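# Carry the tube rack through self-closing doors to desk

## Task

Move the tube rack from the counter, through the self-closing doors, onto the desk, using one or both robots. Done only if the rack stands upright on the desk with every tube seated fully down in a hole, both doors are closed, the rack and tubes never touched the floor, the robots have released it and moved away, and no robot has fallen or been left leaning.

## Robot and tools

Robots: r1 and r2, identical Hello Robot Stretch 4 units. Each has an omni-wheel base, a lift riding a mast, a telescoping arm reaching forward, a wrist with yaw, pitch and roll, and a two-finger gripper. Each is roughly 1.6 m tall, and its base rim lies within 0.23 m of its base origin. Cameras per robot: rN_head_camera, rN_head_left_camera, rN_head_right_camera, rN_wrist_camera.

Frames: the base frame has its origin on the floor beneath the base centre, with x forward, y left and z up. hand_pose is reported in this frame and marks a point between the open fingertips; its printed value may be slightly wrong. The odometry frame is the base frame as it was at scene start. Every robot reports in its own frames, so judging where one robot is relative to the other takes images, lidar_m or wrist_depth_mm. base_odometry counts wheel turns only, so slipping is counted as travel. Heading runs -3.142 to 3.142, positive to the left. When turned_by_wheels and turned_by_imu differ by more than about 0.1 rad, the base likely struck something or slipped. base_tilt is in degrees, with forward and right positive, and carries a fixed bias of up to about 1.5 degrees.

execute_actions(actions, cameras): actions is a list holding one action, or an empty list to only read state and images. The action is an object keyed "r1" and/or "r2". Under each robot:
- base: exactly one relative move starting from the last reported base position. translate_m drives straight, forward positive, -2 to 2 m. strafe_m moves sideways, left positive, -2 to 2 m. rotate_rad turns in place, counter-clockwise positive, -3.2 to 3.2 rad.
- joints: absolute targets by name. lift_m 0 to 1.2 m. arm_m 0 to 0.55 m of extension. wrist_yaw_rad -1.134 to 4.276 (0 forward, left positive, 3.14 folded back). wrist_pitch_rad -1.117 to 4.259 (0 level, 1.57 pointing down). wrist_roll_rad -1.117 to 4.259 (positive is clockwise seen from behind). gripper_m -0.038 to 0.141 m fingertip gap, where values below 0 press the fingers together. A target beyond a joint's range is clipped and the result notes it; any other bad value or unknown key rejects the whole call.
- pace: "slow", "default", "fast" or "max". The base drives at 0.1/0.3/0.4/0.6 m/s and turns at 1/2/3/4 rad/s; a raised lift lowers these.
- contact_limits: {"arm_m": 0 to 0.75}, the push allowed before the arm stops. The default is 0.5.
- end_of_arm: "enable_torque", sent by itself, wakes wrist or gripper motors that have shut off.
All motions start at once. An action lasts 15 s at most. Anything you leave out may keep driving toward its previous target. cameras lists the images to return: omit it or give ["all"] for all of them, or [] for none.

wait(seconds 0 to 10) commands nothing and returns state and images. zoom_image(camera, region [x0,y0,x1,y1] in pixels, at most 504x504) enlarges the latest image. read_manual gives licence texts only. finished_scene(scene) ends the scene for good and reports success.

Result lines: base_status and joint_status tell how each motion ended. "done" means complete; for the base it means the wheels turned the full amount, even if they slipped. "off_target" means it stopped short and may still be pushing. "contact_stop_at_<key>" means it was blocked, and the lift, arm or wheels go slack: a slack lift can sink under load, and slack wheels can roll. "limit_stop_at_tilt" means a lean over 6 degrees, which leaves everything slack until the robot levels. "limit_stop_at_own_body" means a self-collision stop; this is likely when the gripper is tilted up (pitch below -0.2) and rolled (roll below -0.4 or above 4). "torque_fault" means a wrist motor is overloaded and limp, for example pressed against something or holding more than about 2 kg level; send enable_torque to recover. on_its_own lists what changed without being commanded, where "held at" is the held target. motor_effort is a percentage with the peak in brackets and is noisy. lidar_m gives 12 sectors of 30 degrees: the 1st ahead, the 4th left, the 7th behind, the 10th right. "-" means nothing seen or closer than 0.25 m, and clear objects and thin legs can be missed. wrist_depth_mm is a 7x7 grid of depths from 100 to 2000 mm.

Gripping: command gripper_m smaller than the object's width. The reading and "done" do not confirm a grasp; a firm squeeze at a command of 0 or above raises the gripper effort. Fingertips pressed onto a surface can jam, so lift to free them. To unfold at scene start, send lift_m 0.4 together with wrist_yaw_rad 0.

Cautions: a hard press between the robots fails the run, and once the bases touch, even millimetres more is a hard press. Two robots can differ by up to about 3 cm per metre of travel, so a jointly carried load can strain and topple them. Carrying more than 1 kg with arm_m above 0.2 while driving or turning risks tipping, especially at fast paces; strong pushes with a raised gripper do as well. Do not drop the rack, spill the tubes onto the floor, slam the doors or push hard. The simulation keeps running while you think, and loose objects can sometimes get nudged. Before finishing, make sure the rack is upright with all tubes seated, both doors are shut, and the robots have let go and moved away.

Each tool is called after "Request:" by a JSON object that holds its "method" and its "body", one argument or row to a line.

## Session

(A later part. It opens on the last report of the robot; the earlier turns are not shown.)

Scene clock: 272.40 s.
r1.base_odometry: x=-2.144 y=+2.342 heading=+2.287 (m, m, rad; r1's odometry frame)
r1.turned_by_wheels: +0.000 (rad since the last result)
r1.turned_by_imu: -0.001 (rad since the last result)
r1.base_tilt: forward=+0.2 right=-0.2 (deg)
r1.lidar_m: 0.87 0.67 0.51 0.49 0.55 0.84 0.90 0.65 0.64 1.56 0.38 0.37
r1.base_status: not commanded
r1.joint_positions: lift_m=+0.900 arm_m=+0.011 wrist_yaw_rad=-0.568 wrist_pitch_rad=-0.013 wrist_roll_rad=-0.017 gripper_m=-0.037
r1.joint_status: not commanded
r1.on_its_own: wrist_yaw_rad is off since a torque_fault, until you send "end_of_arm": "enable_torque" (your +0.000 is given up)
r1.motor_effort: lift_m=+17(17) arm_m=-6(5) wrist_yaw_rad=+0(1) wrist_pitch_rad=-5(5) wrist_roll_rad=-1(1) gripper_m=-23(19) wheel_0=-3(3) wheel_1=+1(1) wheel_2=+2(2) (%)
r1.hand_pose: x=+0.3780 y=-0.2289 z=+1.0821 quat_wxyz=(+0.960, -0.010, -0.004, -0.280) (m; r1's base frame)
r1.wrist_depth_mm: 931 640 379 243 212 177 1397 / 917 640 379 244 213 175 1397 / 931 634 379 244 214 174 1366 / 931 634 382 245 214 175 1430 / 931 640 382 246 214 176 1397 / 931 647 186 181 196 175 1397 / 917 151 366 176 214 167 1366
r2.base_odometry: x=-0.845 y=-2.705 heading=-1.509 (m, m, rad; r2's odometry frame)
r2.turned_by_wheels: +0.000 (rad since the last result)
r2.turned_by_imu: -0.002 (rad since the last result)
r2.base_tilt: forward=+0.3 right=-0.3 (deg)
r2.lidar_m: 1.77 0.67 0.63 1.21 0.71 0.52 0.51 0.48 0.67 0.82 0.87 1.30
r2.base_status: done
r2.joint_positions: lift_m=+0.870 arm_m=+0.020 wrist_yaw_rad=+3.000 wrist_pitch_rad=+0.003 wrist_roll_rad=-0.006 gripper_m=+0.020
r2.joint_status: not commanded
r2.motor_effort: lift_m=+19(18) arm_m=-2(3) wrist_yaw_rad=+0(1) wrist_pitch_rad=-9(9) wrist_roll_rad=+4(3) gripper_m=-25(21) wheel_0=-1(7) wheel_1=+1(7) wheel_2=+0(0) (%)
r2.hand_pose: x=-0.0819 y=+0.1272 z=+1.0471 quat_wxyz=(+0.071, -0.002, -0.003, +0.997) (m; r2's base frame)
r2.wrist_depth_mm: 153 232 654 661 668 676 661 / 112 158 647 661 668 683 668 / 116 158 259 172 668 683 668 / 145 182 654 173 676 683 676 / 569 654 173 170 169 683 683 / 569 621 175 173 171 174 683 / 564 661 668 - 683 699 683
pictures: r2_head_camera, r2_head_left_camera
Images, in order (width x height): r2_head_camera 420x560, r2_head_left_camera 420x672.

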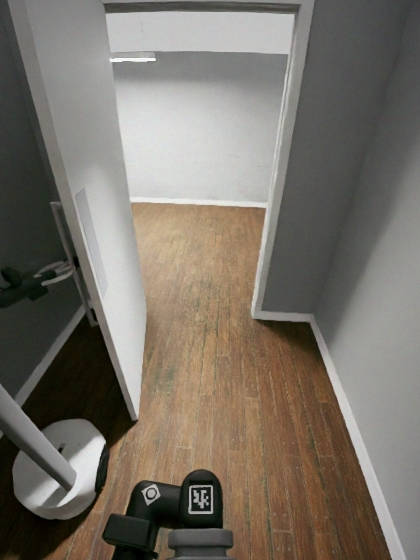

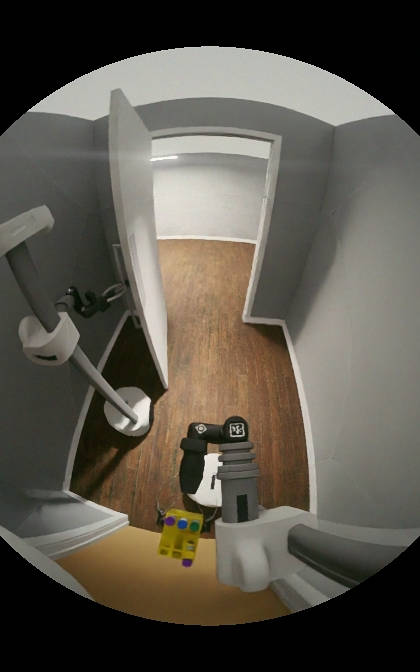

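Request:
{"method": "execute_actions", "body": {
  "actions": [
    {"r2":{"base":{"translate_m":1.3}}}
  ],
  "cameras": []
}}

Request:
{"method": "execute_actions", "body": {
  "actions": [
    {"r2":{"base":{"strafe_m":0.07}}}
  ],
  "cameras": []
}}

Request:
{"method": "execute_actions", "body": {
  "actions": [
    {"r2":{"base":{"translate_m":1.3}}}
  ],
  "cameras": ["r2_head_left_camera","r2_head_right_camera"]
}}

Request:
{"method": "execute_actions", "body": {
  "actions": [
    {"r1":{"joints":{"gripper_m":0.1}}}
  ],
  "cameras": []
}}

Scene clock: 279.37 s.
r1.base_odometry: x=-2.144 y=+2.342 heading=+2.287 (m, m, rad; r1's odometry frame)
r1.turned_by_wheels: +0.000 (rad since the last result)
r1.turned_by_imu: -0.002 (rad since the last result)
r1.base_tilt: forward=+0.2 right=-0.3 (deg)
r1.lidar_m: 0.87 0.64 0.51 0.49 0.53 0.86 0.90 1.10 1.53 1.56 0.37 0.38
r1.base_status: not commanded
r1.joint_positions: lift_m=+0.900 arm_m=+0.011 wrist_yaw_rad=-0.568 wrist_pitch_rad=-0.013 wrist_roll_rad=-0.017 gripper_m=-0.037
r1.joint_status: not commanded
r1.on_its_own: wrist_yaw_rad is off since a torque_fault, until you send "end_of_arm": "enable_torque" (your +0.000 is given up)
r1.motor_effort: lift_m=+17(17) arm_m=-6(6) wrist_yaw_rad=-2(1) wrist_pitch_rad=-5(5) wrist_roll_rad=-1(1) gripper_m=-25(23) wheel_0=-3(4) wheel_1=+1(1) wheel_2=+1(2) (%)
r1.hand_pose: x=+0.3780 y=-0.2289 z=+1.0821 quat_wxyz=(+0.960, -0.010, -0.004, -0.280) (m; r1's base frame)
r1.wrist_depth_mm: 917 634 382 242 212 176 1366 / 946 634 384 244 213 174 1366 / 931 634 377 244 213 174 1366 / 946 634 384 245 215 175 1397 / 917 647 384 245 214 175 1430 / 904 647 186 181 196 175 1366 / 917 151 368 175 215 167 1366
r2.base_odometry: x=-0.765 y=-4.003 heading=-1.510 (m, m, rad; r2's odometry frame)
r2.turned_by_wheels: +0.000 (rad since the last result)
r2.turned_by_imu: -0.010 (rad since the last result)
r2.base_tilt: forward=+0.4 right=-0.2 (deg)
r2.lidar_m: 3.71 0.77 0.48 0.42 0.42 0.57 1.77 1.24 0.96 0.93 0.60 0.62
r2.base_status: done
r2.joint_positions: lift_m=+0.870 arm_m=+0.020 wrist_yaw_rad=+3.000 wrist_pitch_rad=+0.003 wrist_roll_rad=-0.006 gripper_m=+0.020
r2.joint_status: not commanded
r2.motor_effort: lift_m=+19(19) arm_m=-2(2) wrist_yaw_rad=+0(1) wrist_pitch_rad=-10(9) wrist_roll_rad=+3(4) gripper_m=-20(22) wheel_0=-2(4) wheel_1=-1(5) wheel_2=+1(9) (%)
r2.hand_pose: x=-0.0819 y=+0.1272 z=+1.0471 quat_wxyz=(+0.071, -0.002, -0.003, +0.997) (m; r2's base frame)
r2.wrist_depth_mm: 153 232 1863 1921 1863 500 392 / 112 158 1921 1983 1921 504 394 / 116 158 259 173 991 512 397 / 145 182 1808 173 627 512 399 / 1576 1808 174 170 170 517 402 / 1576 1808 175 173 171 173 399 / 1537 1863 1863 - 654 535 399
pictures: none
No camera images: the call's "cameras" was empty. Leave "cameras" out to get every camera's image.

Scene clock: 280.63 s.
r1.base_odometry: x=-2.144 y=+2.342 heading=+2.287 (m, m, rad; r1's odometry frame)
r1.turned_by_wheels: +0.000 (rad since the last result)
r1.turned_by_imu: +0.000 (rad since the last result)
r1.base_tilt: forward=+0.2 right=-0.3 (deg)
r1.lidar_m: 0.86 0.65 0.51 0.49 0.54 0.87 0.89 1.09 1.54 1.56 0.35 0.38
r1.base_status: not commanded
r1.joint_positions: lift_m=+0.900 arm_m=+0.011 wrist_yaw_rad=-0.568 wrist_pitch_rad=-0.013 wrist_roll_rad=-0.017 gripper_m=-0.037
r1.joint_status: not commanded
r1.on_its_own: wrist_yaw_rad is off since a torque_fault, until you send "end_of_arm": "enable_torque" (your +0.000 is given up)
r1.motor_effort: lift_m=+17(17) arm_m=-5(5) wrist_yaw_rad=-2(1) wrist_pitch_rad=-5(5) wrist_roll_rad=-1(1) gripper_m=-22(20) wheel_0=-3(3) wheel_1=+1(1) wheel_2=+2(2) (%)
r1.hand_pose: x=+0.3780 y=-0.2289 z=+1.0821 quat_wxyz=(+0.960, -0.010, -0.004, -0.280) (m; r1's base frame)
r1.wrist_depth_mm: 931 640 377 243 212 177 1397 / 946 634 379 243 213 174 1336 / 931 634 379 245 214 174 1397 / 917 634 382 245 213 175 1397 / 917 647 384 246 214 175 1397 / 931 647 186 180 196 175 1397 / 917 151 366 175 215 168 1366
r2.base_odometry: x=-0.695 y=-3.999 heading=-1.509 (m, m, rad; r2's odometry frame)
r2.turned_by_wheels: +0.000 (rad since the last result)
r2.turned_by_imu: +0.000 (rad since the last result)
r2.base_tilt: forward=+0.5 right=-0.2 (deg)
r2.lidar_m: 3.72 0.61 0.40 0.36 0.37 0.48 1.76 1.33 1.02 0.99 0.67 0.70
r2.base_status: done
r2.joint_positions: lift_m=+0.870 arm_m=+0.020 wrist_yaw_rad=+3.000 wrist_pitch_rad=+0.003 wrist_roll_rad=-0.006 gripper_m=+0.020
r2.joint_status: not commanded
r2.motor_effort: lift_m=+19(19) arm_m=-2(2) wrist_yaw_rad=+0(0) wrist_pitch_rad=-9(9) wrist_roll_rad=+4(3) gripper_m=-21(22) wheel_0=+1(7) wheel_1=+0(8) wheel_2=+1(1) (%)
r2.hand_pose: x=-0.0819 y=+0.1272 z=+1.0471 quat_wxyz=(+0.071, -0.002, -0.003, +0.997) (m; r2's base frame)
r2.wrist_depth_mm: 153 231 1863 1921 591 407 324 / 113 158 1863 1921 559 413 327 / 116 158 224 174 530 418 329 / 145 182 1808 173 512 421 332 / 1708 1808 173 170 169 424 334 / 1661 1863 175 172 171 174 336 / 1661 1863 1921 - 535 433 329
pictures: none
No camera images: the call's "cameras" was empty. Leave "cameras" out to get every camera's image.

Scene clock: 286.43 s.
r1.base_odometry: x=-2.144 y=+2.342 heading=+2.287 (m, m, rad; r1's odometry frame)
r1.turned_by_wheels: +0.000 (rad since the last result)
r1.turned_by_imu: -0.002 (rad since the last result)
r1.base_tilt: forward=+0.2 right=-0.2 (deg)
r1.lidar_m: 0.87 0.63 0.51 0.49 0.53 0.86 0.90 1.10 1.50 1.55 0.39 0.36
r1.base_status: not commanded
r1.joint_positions: lift_m=+0.900 arm_m=+0.011 wrist_yaw_rad=-0.568 wrist_pitch_rad=-0.013 wrist_roll_rad=-0.017 gripper_m=-0.037
r1.joint_status: not commanded
r1.on_its_own: wrist_yaw_rad is off since a torque_fault, until you send "end_of_arm": "enable_torque" (your +0.000 is given up)
r1.motor_effort: lift_m=+17(17) arm_m=-5(5) wrist_yaw_rad=+0(1) wrist_pitch_rad=-5(5) wrist_roll_rad=+0(1) gripper_m=-24(21) wheel_0=-3(3) wheel_1=+1(1) wheel_2=+2(2) (%)
r1.hand_pose: x=+0.3780 y=-0.2289 z=+1.0821 quat_wxyz=(+0.960, -0.010, -0.004, -0.280) (m; r1's base frame)
r1.wrist_depth_mm: 917 640 379 243 214 177 1397 / 931 640 382 244 212 175 1397 / 946 634 379 245 214 174 1430 / 931 640 382 246 215 175 1430 / 931 640 382 246 213 175 1397 / 917 647 187 182 196 175 1366 / 946 151 366 175 215 168 1397
r2.base_odometry: x=-0.616 y=-5.296 heading=-1.509 (m, m, rad; r2's odometry frame)
r2.turned_by_wheels: +0.000 (rad since the last result)
r2.turned_by_imu: -0.010 (rad since the last result)
r2.base_tilt: forward=+0.2 right=-0.2 (deg)
r2.lidar_m: 2.41 2.57 1.88 1.83 0.93 0.81 1.44 0.88 1.03 2.12 2.26 2.47
r2.base_status: done
r2.joint_positions: lift_m=+0.870 arm_m=+0.020 wrist_yaw_rad=+3.000 wrist_pitch_rad=+0.003 wrist_roll_rad=-0.006 gripper_m=+0.020
r2.joint_status: not commanded
r2.motor_effort: lift_m=+19(19) arm_m=-2(2) wrist_yaw_rad=-1(1) wrist_pitch_rad=-10(9) wrist_roll_rad=+4(4) gripper_m=-20(24) wheel_0=-1(3) wheel_1=+1(5) wheel_2=+2(9) (%)
r2.hand_pose: x=-0.0819 y=+0.1272 z=+1.0471 quat_wxyz=(+0.071, -0.002, -0.003, +0.997) (m; r2's base frame)
r2.wrist_depth_mm: 153 232 - 1661 976 842 854 / 112 158 - 1708 946 854 878 / 116 158 219 173 878 854 866 / 145 182 - 173 854 854 866 / 1808 - 173 170 169 866 878 / 1808 - 175 172 171 174 866 / 1756 - - - 878 866 891
pictures: r2_head_left_camera, r2_head_right_camera
Images, in order (width x height): r2_head_left_camera 420x672, r2_head_right_camera 420x672.

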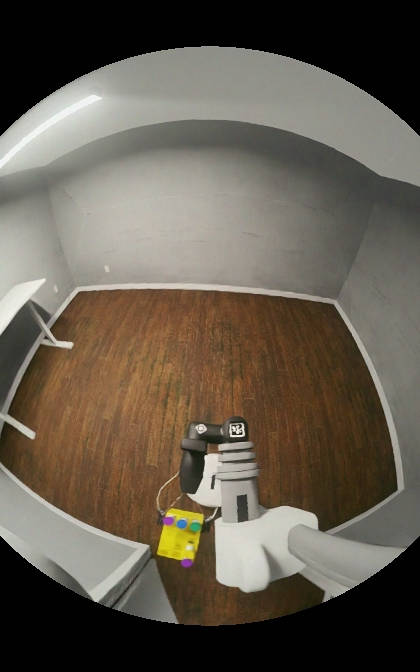

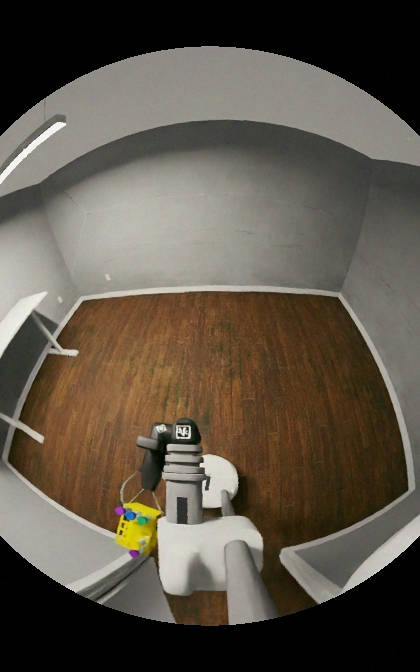

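Scene clock: 288.50 s.
r1.base_odometry: x=-2.144 y=+2.342 heading=+2.288 (m, m, rad; r1's odometry frame)
r1.turned_by_wheels: +0.000 (rad since the last result)
r1.turned_by_imu: -0.001 (rad since the last result)
r1.base_tilt: forward=+0.2 right=-0.2 (deg)
r1.lidar_m: 0.91 0.66 0.50 0.50 0.53 0.85 0.90 1.09 1.52 1.56 0.41 0.39
r1.base_status: not commanded
r1.joint_positions: lift_m=+0.900 arm_m=+0.011 wrist_yaw_rad=-0.542 wrist_pitch_rad=-0.013 wrist_roll_rad=-0.017 gripper_m=+0.100
r1.joint_status: all done
r1.on_its_own: wrist_yaw_rad is off since a torque_fault, until you send "end_of_arm": "enable_torque" (your +0.000 is given up)
r1.motor_effort: lift_m=+17(17) arm_m=-5(5) wrist_yaw_rad=+1(1) wrist_pitch_rad=-5(4) wrist_roll_rad=+0(1) gripper_m=-1(19) wheel_0=-2(3) wheel_1=+1(1) wheel_2=+2(2) (%)
r1.hand_pose: x=+0.3838 y=-0.2238 z=+1.0821 quat_wxyz=(+0.963, -0.010, -0.004, -0.268) (m; r1's base frame)
r1.wrist_depth_mm: 976 759 473 342 248 223 198 / 931 759 473 347 256 223 200 / 917 768 473 347 251 225 200 / 931 768 477 343 250 225 198 / 931 778 480 349 251 224 198 / 931 778 415 349 196 225 198 / 917 654 484 155 251 212 198
r2.base_odometry: x=-0.616 y=-5.296 heading=-1.509 (m, m, rad; r2's odometry frame)
r2.turned_by_wheels: +0.000 (rad since the last result)
r2.turned_by_imu: -0.001 (rad since the last result)
r2.base_tilt: forward=+0.3 right=-0.1 (deg)
r2.lidar_m: 2.43 2.57 1.89 1.84 0.93 0.79 1.37 0.88 1.04 2.11 2.25 2.48
r2.base_status: not commanded
r2.joint_positions: lift_m=+0.870 arm_m=+0.020 wrist_yaw_rad=+3.000 wrist_pitch_rad=+0.003 wrist_roll_rad=-0.006 gripper_m=+0.020
r2.joint_status: not commanded
r2.motor_effort: lift_m=+19(19) arm_m=-3(2) wrist_yaw_rad=+1(1) wrist_pitch_rad=-9(9) wrist_roll_rad=+4(3) gripper_m=-21(21) wheel_0=-1(0) wheel_1=+1(1) wheel_2=+2(2) (%)
r2.hand_pose: x=-0.0819 y=+0.1272 z=+1.0471 quat_wxyz=(+0.071, -0.002, -0.003, +0.997) (m; r2's base frame)
r2.wrist_depth_mm: 153 232 - 1537 991 842 854 / 112 158 - 1576 946 854 866 / 116 158 219 173 891 854 866 / 145 182 - 173 854 854 866 / 1808 - 173 170 169 866 878 / 1808 - 175 172 171 174 878 / 1808 - - - 878 866 891
pictures: none
No camera images: the call's "cameras" was empty. Leave "cameras" out to get every camera's image.

Request:
{"method": "execute_actions", "body": {
  "actions": [
    {"r1":{"base":{"translate_m":-0.2}},"r2":{"base":{"translate_m":0.8},"joints":{"wrist_yaw_rad":0}}}
  ],
  "cameras": []
}}

Request:
{"method": "execute_actions", "body": {
  "actions": [
    {"r2":{"base":{"rotate_rad":1.57},"pace":"slow"}}
  ],
  "cameras": []
}}

Request:
{"method": "execute_actions", "body": {
  "actions": [
    {"r2":{"base":{"translate_m":1.3}}}
  ],
  "cameras": ["r2_head_camera","r1_head_camera"]
}}

Scene clock: 294.40 s.
r1.base_odometry: x=-2.013 y=+2.191 heading=+2.288 (m, m, rad; r1's odometry frame)
r1.turned_by_wheels: +0.000 (rad since the last result)
r1.turned_by_imu: -0.001 (rad since the last result)
r1.base_tilt: forward=+0.1 right=-0.3 (deg)
r1.lidar_m: 1.41 0.67 0.54 0.51 0.57 0.74 0.69 0.85 1.19 1.52 1.66 1.50
r1.base_status: done
r1.joint_positions: lift_m=+0.900 arm_m=+0.011 wrist_yaw_rad=-0.315 wrist_pitch_rad=-0.013 wrist_roll_rad=-0.017 gripper_m=+0.100
r1.joint_status: not commanded
r1.on_its_own: wrist_yaw_rad is off since a torque_fault, until you send "end_of_arm": "enable_torque" (your +0.000 is given up)
r1.motor_effort: lift_m=+17(17) arm_m=-5(5) wrist_yaw_rad=-3(1) wrist_pitch_rad=-5(4) wrist_roll_rad=-1(1) gripper_m=+1(5) wheel_0=+0(10) wheel_1=+1(4) wheel_2=-1(12) (%)
r1.hand_pose: x=+0.4289 y=-0.1726 z=+1.0822 quat_wxyz=(+0.988, -0.009, -0.005, -0.157) (m; r1's base frame)
r1.wrist_depth_mm: 1138 1182 1281 1308 1397 1499 1576 / 1160 1229 1255 1336 1430 1464 1576 / 1118 1205 1255 1336 1430 1499 1576 / 1160 1205 1281 1397 1397 1464 1576 / 1160 1255 1255 1336 1366 1499 1537 / 1160 1182 1255 1308 198 1464 1537 / 1138 1138 1205 151 1366 1464 1576
r2.base_odometry: x=-0.566 y=-6.095 heading=-1.509 (m, m, rad; r2's odometry frame)
r2.turned_by_wheels: +0.000 (rad since the last result)
r2.turned_by_imu: -0.007 (rad since the last result)
r2.base_tilt: forward=+0.2 right=+0.0 (deg)
r2.lidar_m: 0.41 1.72 1.81 1.77 1.89 1.54 1.58 1.58 2.23 2.17 2.20 1.66
r2.base_status: done
r2.joint_positions: lift_m=+0.870 arm_m=+0.020 wrist_yaw_rad=+0.000 wrist_pitch_rad=+0.003 wrist_roll_rad=-0.006 gripper_m=+0.020
r2.joint_status: all done
r2.motor_effort: lift_m=+19(19) arm_m=-3(2) wrist_yaw_rad=+0(10) wrist_pitch_rad=-9(9) wrist_roll_rad=+3(5) gripper_m=-23(23) wheel_0=-1(3) wheel_1=+0(5) wheel_2=+1(9) (%)
r2.hand_pose: x=+0.4798 y=-0.0874 z=+1.0471 quat_wxyz=(+1.000, -0.003, +0.002, +0.000) (m; r2's base frame)
r2.wrist_depth_mm: 1430 1397 1366 1366 1336 1336 1281 / 1464 1397 1397 1366 1336 1308 1308 / 1430 1430 1397 174 1366 1336 1308 / 1464 1430 1430 173 1366 1336 1336 / 1464 1430 174 170 169 1336 1308 / 1464 1464 175 173 171 174 1336 / 1499 1430 1464 - 1397 1366 1336
pictures: none
No camera images: the call's "cameras" was empty. Leave "cameras" out to get every camera's image.

Scene clock: 297.27 s.
r1.base_odometry: x=-2.013 y=+2.191 heading=+2.288 (m, m, rad; r1's odometry frame)
r1.turned_by_wheels: +0.000 (rad since the last result)
r1.turned_by_imu: -0.001 (rad since the last result)
r1.base_tilt: forward=+0.1 right=-0.3 (deg)
r1.lidar_m: 1.46 0.67 0.53 0.52 0.60 0.71 0.70 0.86 1.20 1.53 1.68 1.50
r1.base_status: not commanded
r1.joint_positions: lift_m=+0.900 arm_m=+0.011 wrist_yaw_rad=-0.315 wrist_pitch_rad=-0.013 wrist_roll_rad=-0.017 gripper_m=+0.100
r1.joint_status: not commanded
r1.on_its_own: wrist_yaw_rad is off since a torque_fault, until you send "end_of_arm": "enable_torque" (your +0.000 is given up)
r1.motor_effort: lift_m=+17(17) arm_m=-5(5) wrist_yaw_rad=+0(1) wrist_pitch_rad=-5(4) wrist_roll_rad=-1(1) gripper_m=+2(2) wheel_0=+0(0) wheel_1=+1(1) wheel_2=-1(1) (%)
r1.hand_pose: x=+0.4289 y=-0.1726 z=+1.0822 quat_wxyz=(+0.988, -0.009, -0.005, -0.157) (m; r1's base frame)
r1.wrist_depth_mm: 1160 1205 1281 1308 1397 1464 1576 / 1160 1229 1255 1308 1397 1499 1576 / 1160 1205 1255 1308 1397 1464 1537 / 1160 1182 1255 1336 1397 1464 1537 / 1160 1182 1255 1366 1397 1430 1576 / 1138 1182 1255 1308 198 1499 1576 / 1118 1160 1205 151 1366 1464 1537
r2.base_odometry: x=-0.566 y=-6.095 heading=+0.060 (m, m, rad; r2's odometry frame)
r2.turned_by_wheels: +1.569 (rad since the last result)
r2.turned_by_imu: +1.602 (rad since the last result)
r2.base_tilt: forward=+0.3 right=-0.3 (deg)
r2.lidar_m: 0.39 1.89 1.52 1.55 1.60 2.25 2.19 2.16 1.65 1.61 1.73 1.80
r2.base_status: done
r2.joint_positions: lift_m=+0.870 arm_m=+0.020 wrist_yaw_rad=+0.000 wrist_pitch_rad=+0.003 wrist_roll_rad=-0.006 gripper_m=+0.020
r2.joint_status: not commanded
r2.motor_effort: lift_m=+20(19) arm_m=-2(2) wrist_yaw_rad=-1(1) wrist_pitch_rad=-10(10) wrist_roll_rad=+3(3) gripper_m=-20(21) wheel_0=-3(5) wheel_1=-2(5) wheel_2=-2(4) (%)
r2.hand_pose: x=+0.4798 y=-0.0874 z=+1.0471 quat_wxyz=(+1.000, -0.003, +0.002, +0.000) (m; r2's base frame)
r2.wrist_depth_mm: - - - - - - - / 1921 - - - - - - / 1921 - - 174 - - - / 1921 - - 173 1863 - - / 1921 - 173 170 170 - - / 1921 - 175 173 171 174 - / 1921 - - - - - -
pictures: none
No camera images: the call's "cameras" was empty. Leave "cameras" out to get every camera's image.

Scene clock: 303.10 s.
r1.base_odometry: x=-2.013 y=+2.191 heading=+2.288 (m, m, rad; r1's odometry frame)
r1.turned_by_wheels: +0.000 (rad since the last result)
r1.turned_by_imu: -0.002 (rad since the last result)
r1.base_tilt: forward=+0.3 right=-0.3 (deg)
r1.lidar_m: 1.44 0.69 0.53 0.52 0.55 0.72 0.70 0.87 1.19 1.53 1.68 1.52
r1.base_status: not commanded
r1.joint_positions: lift_m=+0.900 arm_m=+0.011 wrist_yaw_rad=-0.315 wrist_pitch_rad=-0.013 wrist_roll_rad=-0.017 gripper_m=+0.100
r1.joint_status: not commanded
r1.on_its_own: wrist_yaw_rad is off since a torque_fault, until you send "end_of_arm": "enable_torque" (your +0.000 is given up)
r1.motor_effort: lift_m=+17(17) arm_m=-5(5) wrist_yaw_rad=+0(1) wrist_pitch_rad=-6(4) wrist_roll_rad=-1(1) gripper_m=-2(0) wheel_0=+0(0) wheel_1=+1(1) wheel_2=-1(1) (%)
r1.hand_pose: x=+0.4289 y=-0.1726 z=+1.0822 quat_wxyz=(+0.988, -0.009, -0.005, -0.157) (m; r1's base frame)
r1.wrist_depth_mm: 1182 1229 1281 1336 1430 1464 1537 / 1160 1205 1255 1336 1464 1499 1618 / 1138 1229 1229 1336 1397 1499 1576 / 1182 1205 1281 1336 1430 1499 1537 / 1138 1182 1281 1336 1397 1499 1576 / 1160 1182 1281 1336 197 1430 1537 / 1182 1160 1255 151 1366 1464 1537
r2.base_odometry: x=+0.731 y=-6.017 heading=+0.060 (m, m, rad; r2's odometry frame)
r2.turned_by_wheels: +0.000 (rad since the last result)
r2.turned_by_imu: -0.010 (rad since the last result)
r2.base_tilt: forward=+0.0 right=-0.2 (deg)
r2.lidar_m: 0.41 0.50 0.73 1.38 1.48 2.26 3.52 2.30 1.76 1.71 0.63 0.40
r2.base_status: done
r2.joint_positions: lift_m=+0.870 arm_m=+0.020 wrist_yaw_rad=+0.000 wrist_pitch_rad=+0.003 wrist_roll_rad=-0.006 gripper_m=+0.020
r2.joint_status: not commanded
r2.motor_effort: lift_m=+19(19) arm_m=-2(2) wrist_yaw_rad=-2(0) wrist_pitch_rad=-9(9) wrist_roll_rad=+4(3) gripper_m=-23(26) wheel_0=-2(5) wheel_1=-1(5) wheel_2=+2(9) (%)
r2.hand_pose: x=+0.4798 y=-0.0874 z=+1.0471 quat_wxyz=(+1.000, -0.003, +0.002, +0.000) (m; r2's base frame)
r2.wrist_depth_mm: 1042 1025 1008 991 960 960 931 / 1042 1042 1008 991 976 960 946 / 1060 1042 1008 175 976 960 960 / 1078 1042 1025 173 976 976 960 / 917 878 173 170 169 715 691 / 477 392 175 172 171 174 410 / 325 298 296 - 298 293 290
pictures: r1_head_camera, r2_head_camera
Images, in order (width x height): r1_head_camera 420x560, r2_head_camera 420x560.

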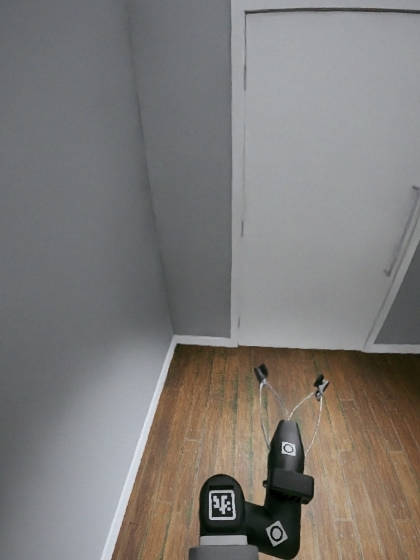

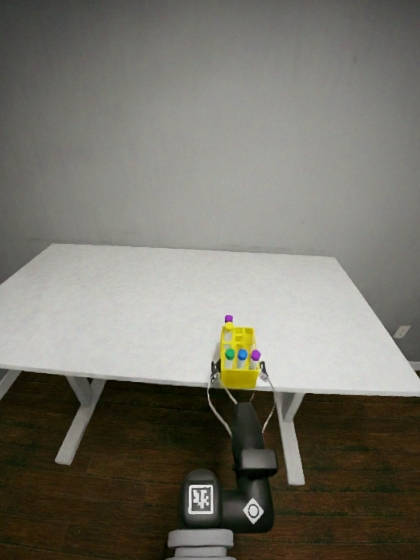

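Request:
{"method": "execute_actions", "body": {
  "actions": [
    {"r2":{"joints":{"arm_m":0.25}}}
  ],
  "cameras": []
}}

Request:
{"method": "execute_actions", "body": {
  "actions": [
    {"r2":{"joints":{"lift_m":0.83},"pace":"slow"}}
  ],
  "cameras": []
}}

Request:
{"method": "execute_actions", "body": {
  "actions": [
    {"r2":{"joints":{"gripper_m":0.14}}}
  ],
  "cameras": []
}}

Request:
{"method": "execute_actions", "body": {
  "actions": [
    {"r2":{"joints":{"arm_m":0.01},"base":{"translate_m":-0.2}}}
  ],
  "cameras": ["r2_wrist_camera","r2_head_camera"]
}}

Scene clock: 306.63 s.
r1.base_odometry: x=-2.013 y=+2.191 heading=+2.288 (m, m, rad; r1's odometry frame)
r1.turned_by_wheels: +0.000 (rad since the last result)
r1.turned_by_imu: -0.001 (rad since the last result)
r1.base_tilt: forward=+0.2 right=-0.2 (deg)
r1.lidar_m: 1.41 0.68 0.54 0.52 0.57 0.72 0.70 0.87 1.18 1.53 1.66 1.52
r1.base_status: not commanded
r1.joint_positions: lift_m=+0.900 arm_m=+0.011 wrist_yaw_rad=-0.315 wrist_pitch_rad=-0.013 wrist_roll_rad=-0.017 gripper_m=+0.100
r1.joint_status: not commanded
r1.on_its_own: wrist_yaw_rad is off since a torque_fault, until you send "end_of_arm": "enable_torque" (your +0.000 is given up)
r1.motor_effort: lift_m=+17(17) arm_m=-5(5) wrist_yaw_rad=+0(1) wrist_pitch_rad=-5(5) wrist_roll_rad=-1(1) gripper_m=+0(0) wheel_0=+0(0) wheel_1=+1(1) wheel_2=+0(1) (%)
r1.hand_pose: x=+0.4289 y=-0.1726 z=+1.0822 quat_wxyz=(+0.988, -0.009, -0.005, -0.157) (m; r1's base frame)
r1.wrist_depth_mm: 1138 1205 1229 1281 1397 1499 1618 / 1160 1205 1255 1366 1430 1464 1576 / 1160 1205 1281 1336 1397 1464 1537 / 1160 1182 1255 1308 1430 1499 1576 / 1138 1182 1255 1308 1397 1464 1537 / 1138 1160 1255 1336 198 1464 1576 / 1138 1160 1255 151 1397 1430 1576
r2.base_odometry: x=+0.731 y=-6.017 heading=+0.060 (m, m, rad; r2's odometry frame)
r2.turned_by_wheels: +0.000 (rad since the last result)
r2.turned_by_imu: -0.001 (rad since the last result)
r2.base_tilt: forward=+0.2 right=-0.1 (deg)
r2.lidar_m: 0.47 0.50 0.73 1.37 1.48 2.27 3.54 2.30 1.75 1.70 0.61 0.49
r2.base_status: not commanded
r2.joint_positions: lift_m=+0.870 arm_m=+0.249 wrist_yaw_rad=+0.000 wrist_pitch_rad=+0.003 wrist_roll_rad=-0.006 gripper_m=+0.020
r2.joint_status: all done
r2.motor_effort: lift_m=+19(19) arm_m=+5(8) wrist_yaw_rad=-1(1) wrist_pitch_rad=-9(9) wrist_roll_rad=+4(3) gripper_m=-21(22) wheel_0=-1(1) wheel_1=-1(0) wheel_2=+2(2) (%)
r2.hand_pose: x=+0.7085 y=-0.0874 z=+1.0472 quat_wxyz=(+1.000, -0.003, +0.002, +0.000) (m; r2's base frame)
r2.wrist_depth_mm: 820 798 788 768 750 741 732 / 809 798 788 778 759 750 732 / 820 809 788 174 759 750 741 / 831 809 788 173 759 750 750 / 831 809 173 170 169 707 683 / 473 384 175 172 171 174 404 / 322 296 293 - 294 291 287
pictures: none
No camera images: the call's "cameras" was empty. Leave "cameras" out to get every camera's image.

Scene clock: 307.80 s.
r1.base_odometry: x=-2.013 y=+2.191 heading=+2.288 (m, m, rad; r1's odometry frame)
r1.turned_by_wheels: +0.000 (rad since the last result)
r1.turned_by_imu: +0.000 (rad since the last result)
r1.base_tilt: forward=+0.2 right=-0.3 (deg)
r1.lidar_m: 1.43 0.69 0.54 0.53 0.58 0.73 0.69 0.88 1.17 1.53 1.67 1.50
r1.base_status: not commanded
r1.joint_positions: lift_m=+0.900 arm_m=+0.011 wrist_yaw_rad=-0.315 wrist_pitch_rad=-0.013 wrist_roll_rad=-0.017 gripper_m=+0.100
r1.joint_status: not commanded
r1.on_its_own: wrist_yaw_rad is off since a torque_fault, until you send "end_of_arm": "enable_torque" (your +0.000 is given up)
r1.motor_effort: lift_m=+17(17) arm_m=-5(5) wrist_yaw_rad=+0(1) wrist_pitch_rad=-5(5) wrist_roll_rad=-1(0) gripper_m=-1(1) wheel_0=+0(0) wheel_1=+1(1) wheel_2=-1(1) (%)
r1.hand_pose: x=+0.4289 y=-0.1726 z=+1.0822 quat_wxyz=(+0.988, -0.009, -0.005, -0.157) (m; r1's base frame)
r1.wrist_depth_mm: 1160 1205 1255 1336 1430 1430 1576 / 1138 1182 1255 1308 1366 1464 1537 / 1160 1229 1255 1336 1430 1464 1618 / 1160 1182 1255 1336 1397 1537 1537 / 1138 1229 1255 1336 1397 1464 1576 / 1160 1182 1255 1308 198 1464 1576 / 1138 1160 1205 151 1366 1464 1576
r2.base_odometry: x=+0.731 y=-6.017 heading=+0.060 (m, m, rad; r2's odometry frame)
r2.turned_by_wheels: +0.000 (rad since the last result)
r2.turned_by_imu: +0.000 (rad since the last result)
r2.base_tilt: forward=+0.2 right=-0.1 (deg)
r2.lidar_m: 0.48 0.49 0.73 1.38 1.47 2.26 3.55 2.30 1.74 1.71 0.62 0.49
r2.base_status: not commanded
r2.joint_positions: lift_m=+0.830 arm_m=+0.249 wrist_yaw_rad=+0.000 wrist_pitch_rad=+0.003 wrist_roll_rad=-0.006 gripper_m=+0.020
r2.joint_status: all done
r2.motor_effort: lift_m=+16(20) arm_m=+5(5) wrist_yaw_rad=+0(1) wrist_pitch_rad=-8(9) wrist_roll_rad=+3(4) gripper_m=-22(22) wheel_0=-1(2) wheel_1=-1(1) wheel_2=+2(1) (%)
r2.hand_pose: x=+0.7085 y=-0.0874 z=+1.0075 quat_wxyz=(+1.000, -0.003, +0.002, +0.000) (m; r2's base frame)
r2.wrist_depth_mm: 809 798 788 768 759 750 723 / 809 798 778 778 759 750 732 / 820 809 788 174 759 750 741 / 831 809 798 173 759 759 741 / 668 634 173 170 169 521 504 / 349 285 175 173 172 174 298 / 237 218 215 - 217 214 212
pictures: none
No camera images: the call's "cameras" was empty. Leave "cameras" out to get every camera's image.

Scene clock: 309.97 s.
r1.base_odometry: x=-2.013 y=+2.191 heading=+2.288 (m, m, rad; r1's odometry frame)
r1.turned_by_wheels: +0.000 (rad since the last result)
r1.turned_by_imu: -0.001 (rad since the last result)
r1.base_tilt: forward=+0.1 right=-0.3 (deg)
r1.lidar_m: 1.44 0.68 0.53 0.50 0.58 0.72 0.69 0.87 1.19 1.51 1.67 1.49
r1.base_status: not commanded
r1.joint_positions: lift_m=+0.900 arm_m=+0.011 wrist_yaw_rad=-0.315 wrist_pitch_rad=-0.013 wrist_roll_rad=-0.017 gripper_m=+0.100
r1.joint_status: not commanded
r1.on_its_own: wrist_yaw_rad is off since a torque_fault, until you send "end_of_arm": "enable_torque" (your +0.000 is given up)
r1.motor_effort: lift_m=+17(17) arm_m=-5(5) wrist_yaw_rad=+1(1) wrist_pitch_rad=-4(5) wrist_roll_rad=-1(1) gripper_m=-1(1) wheel_0=+0(0) wheel_1=+1(1) wheel_2=-1(1) (%)
r1.hand_pose: x=+0.4289 y=-0.1726 z=+1.0822 quat_wxyz=(+0.988, -0.009, -0.005, -0.157) (m; r1's base frame)
r1.wrist_depth_mm: 1182 1229 1281 1308 1430 1537 1537 / 1160 1182 1281 1336 1397 1430 1576 / 1160 1205 1281 1336 1397 1464 1576 / 1138 1229 1255 1308 1397 1464 1576 / 1160 1182 1281 1308 1397 1464 1576 / 1138 1160 1255 1336 197 1430 1537 / 1138 1205 1205 151 1366 1430 1576
r2.base_odometry: x=+0.731 y=-6.017 heading=+0.060 (m, m, rad; r2's odometry frame)
r2.turned_by_wheels: +0.000 (rad since the last result)
r2.turned_by_imu: -0.001 (rad since the last result)
r2.base_tilt: forward=+0.2 right=-0.2 (deg)
r2.lidar_m: 0.47 0.49 0.74 1.38 1.47 2.26 3.53 2.30 1.73 1.71 0.63 0.49
r2.base_status: not commanded
r2.joint_positions: lift_m=+0.830 arm_m=+0.249 wrist_yaw_rad=+0.000 wrist_pitch_rad=+0.003 wrist_roll_rad=-0.006 gripper_m=+0.140
r2.joint_status: all done
r2.motor_effort: lift_m=+15(15) arm_m=+5(5) wrist_yaw_rad=+0(0) wrist_pitch_rad=-7(9) wrist_roll_rad=+3(4) gripper_m=+0(22) wheel_0=-2(1) wheel_1=-1(1) wheel_2=+2(2) (%)
r2.hand_pose: x=+0.7085 y=-0.0874 z=+1.0077 quat_wxyz=(+1.000, -0.003, +0.001, +0.000) (m; r2's base frame)
r2.wrist_depth_mm: 809 798 778 768 759 732 732 / 820 809 788 768 759 741 732 / 820 809 788 778 768 750 741 / 820 809 798 193 768 750 732 / 683 640 521 187 209 452 508 / 353 309 196 163 187 281 301 / 239 221 229 - 219 216 214
pictures: none
No camera images: the call's "cameras" was empty. Leave "cameras" out to get every camera's image.

Scene clock: 312.03 s.
r1.base_odometry: x=-2.013 y=+2.191 heading=+2.288 (m, m, rad; r1's odometry frame)
r1.turned_by_wheels: +0.000 (rad since the last result)
r1.turned_by_imu: -0.001 (rad since the last result)
r1.base_tilt: forward=+0.1 right=-0.2 (deg)
r1.lidar_m: 1.42 0.69 0.52 0.52 0.60 0.70 0.70 0.88 1.15 1.53 1.67 1.50
r1.base_status: not commanded
r1.joint_positions: lift_m=+0.900 arm_m=+0.011 wrist_yaw_rad=-0.315 wrist_pitch_rad=-0.013 wrist_roll_rad=-0.017 gripper_m=+0.100
r1.joint_status: not commanded
r1.on_its_own: wrist_yaw_rad is off since a torque_fault, until you send "end_of_arm": "enable_torque" (your +0.000 is given up)
r1.motor_effort: lift_m=+17(17) arm_m=-5(5) wrist_yaw_rad=-2(1) wrist_pitch_rad=-4(5) wrist_roll_rad=-1(1) gripper_m=-1(2) wheel_0=+0(0) wheel_1=+1(1) wheel_2=-1(1) (%)
r1.hand_pose: x=+0.4289 y=-0.1726 z=+1.0822 quat_wxyz=(+0.988, -0.009, -0.005, -0.157) (m; r1's base frame)
r1.wrist_depth_mm: 1160 1182 1229 1308 1366 1499 1537 / 1138 1182 1255 1366 1430 1464 1618 / 1160 1205 1281 1336 1397 1464 1499 / 1138 1182 1255 1336 1430 1464 1537 / 1138 1205 1281 1308 1397 1430 1537 / 1160 1160 1229 1281 198 1430 1537 / 1138 1160 1229 152 1366 1464 1576
r2.base_odometry: x=+0.532 y=-6.029 heading=+0.060 (m, m, rad; r2's odometry frame)
r2.turned_by_wheels: +0.000 (rad since the last result)
r2.turned_by_imu: +0.000 (rad since the last result)
r2.base_tilt: forward=+0.2 right=-0.2 (deg)
r2.lidar_m: 0.65 0.70 1.04 1.39 1.46 2.23 3.32 2.27 1.73 1.69 1.82 0.67
r2.base_status: done
r2.joint_positions: lift_m=+0.830 arm_m=+0.011 wrist_yaw_rad=+0.000 wrist_pitch_rad=+0.002 wrist_roll_rad=-0.006 gripper_m=+0.140
r2.joint_status: all done
r2.motor_effort: lift_m=+15(15) arm_m=-5(6) wrist_yaw_rad=+1(0) wrist_pitch_rad=-5(6) wrist_roll_rad=+3(3) gripper_m=-1(1) wheel_0=+0(7) wheel_1=+1(4) wheel_2=-1(10) (%)
r2.hand_pose: x=+0.4702 y=-0.0875 z=+1.0078 quat_wxyz=(+1.000, -0.003, +0.001, +0.000) (m; r2's base frame)
r2.wrist_depth_mm: 1255 1255 1229 1182 1160 1138 1160 / 1281 1229 1205 1182 1182 1160 1138 / 1281 1255 1255 1205 1182 1160 1138 / 1281 1281 1229 1182 1182 1182 1160 / 691 654 615 591 564 462 517 / 1281 459 1229 163 1205 750 1160 / 1308 1281 1255 - 1205 1182 1182
pictures: r2_head_camera, r2_wrist_camera
Images, in order (width x height): r2_head_camera 420x560, r2_wrist_camera 616x392.

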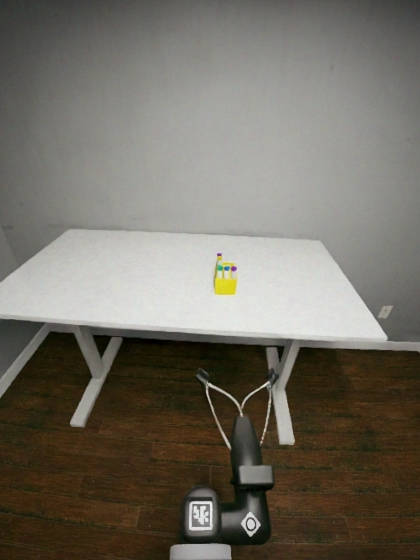

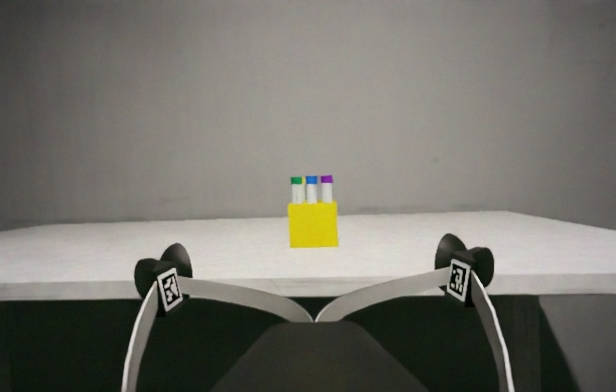

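Request:
{"method": "finished_scene", "body": {
  "scene": 1
}}

The scene is finished: the task was done.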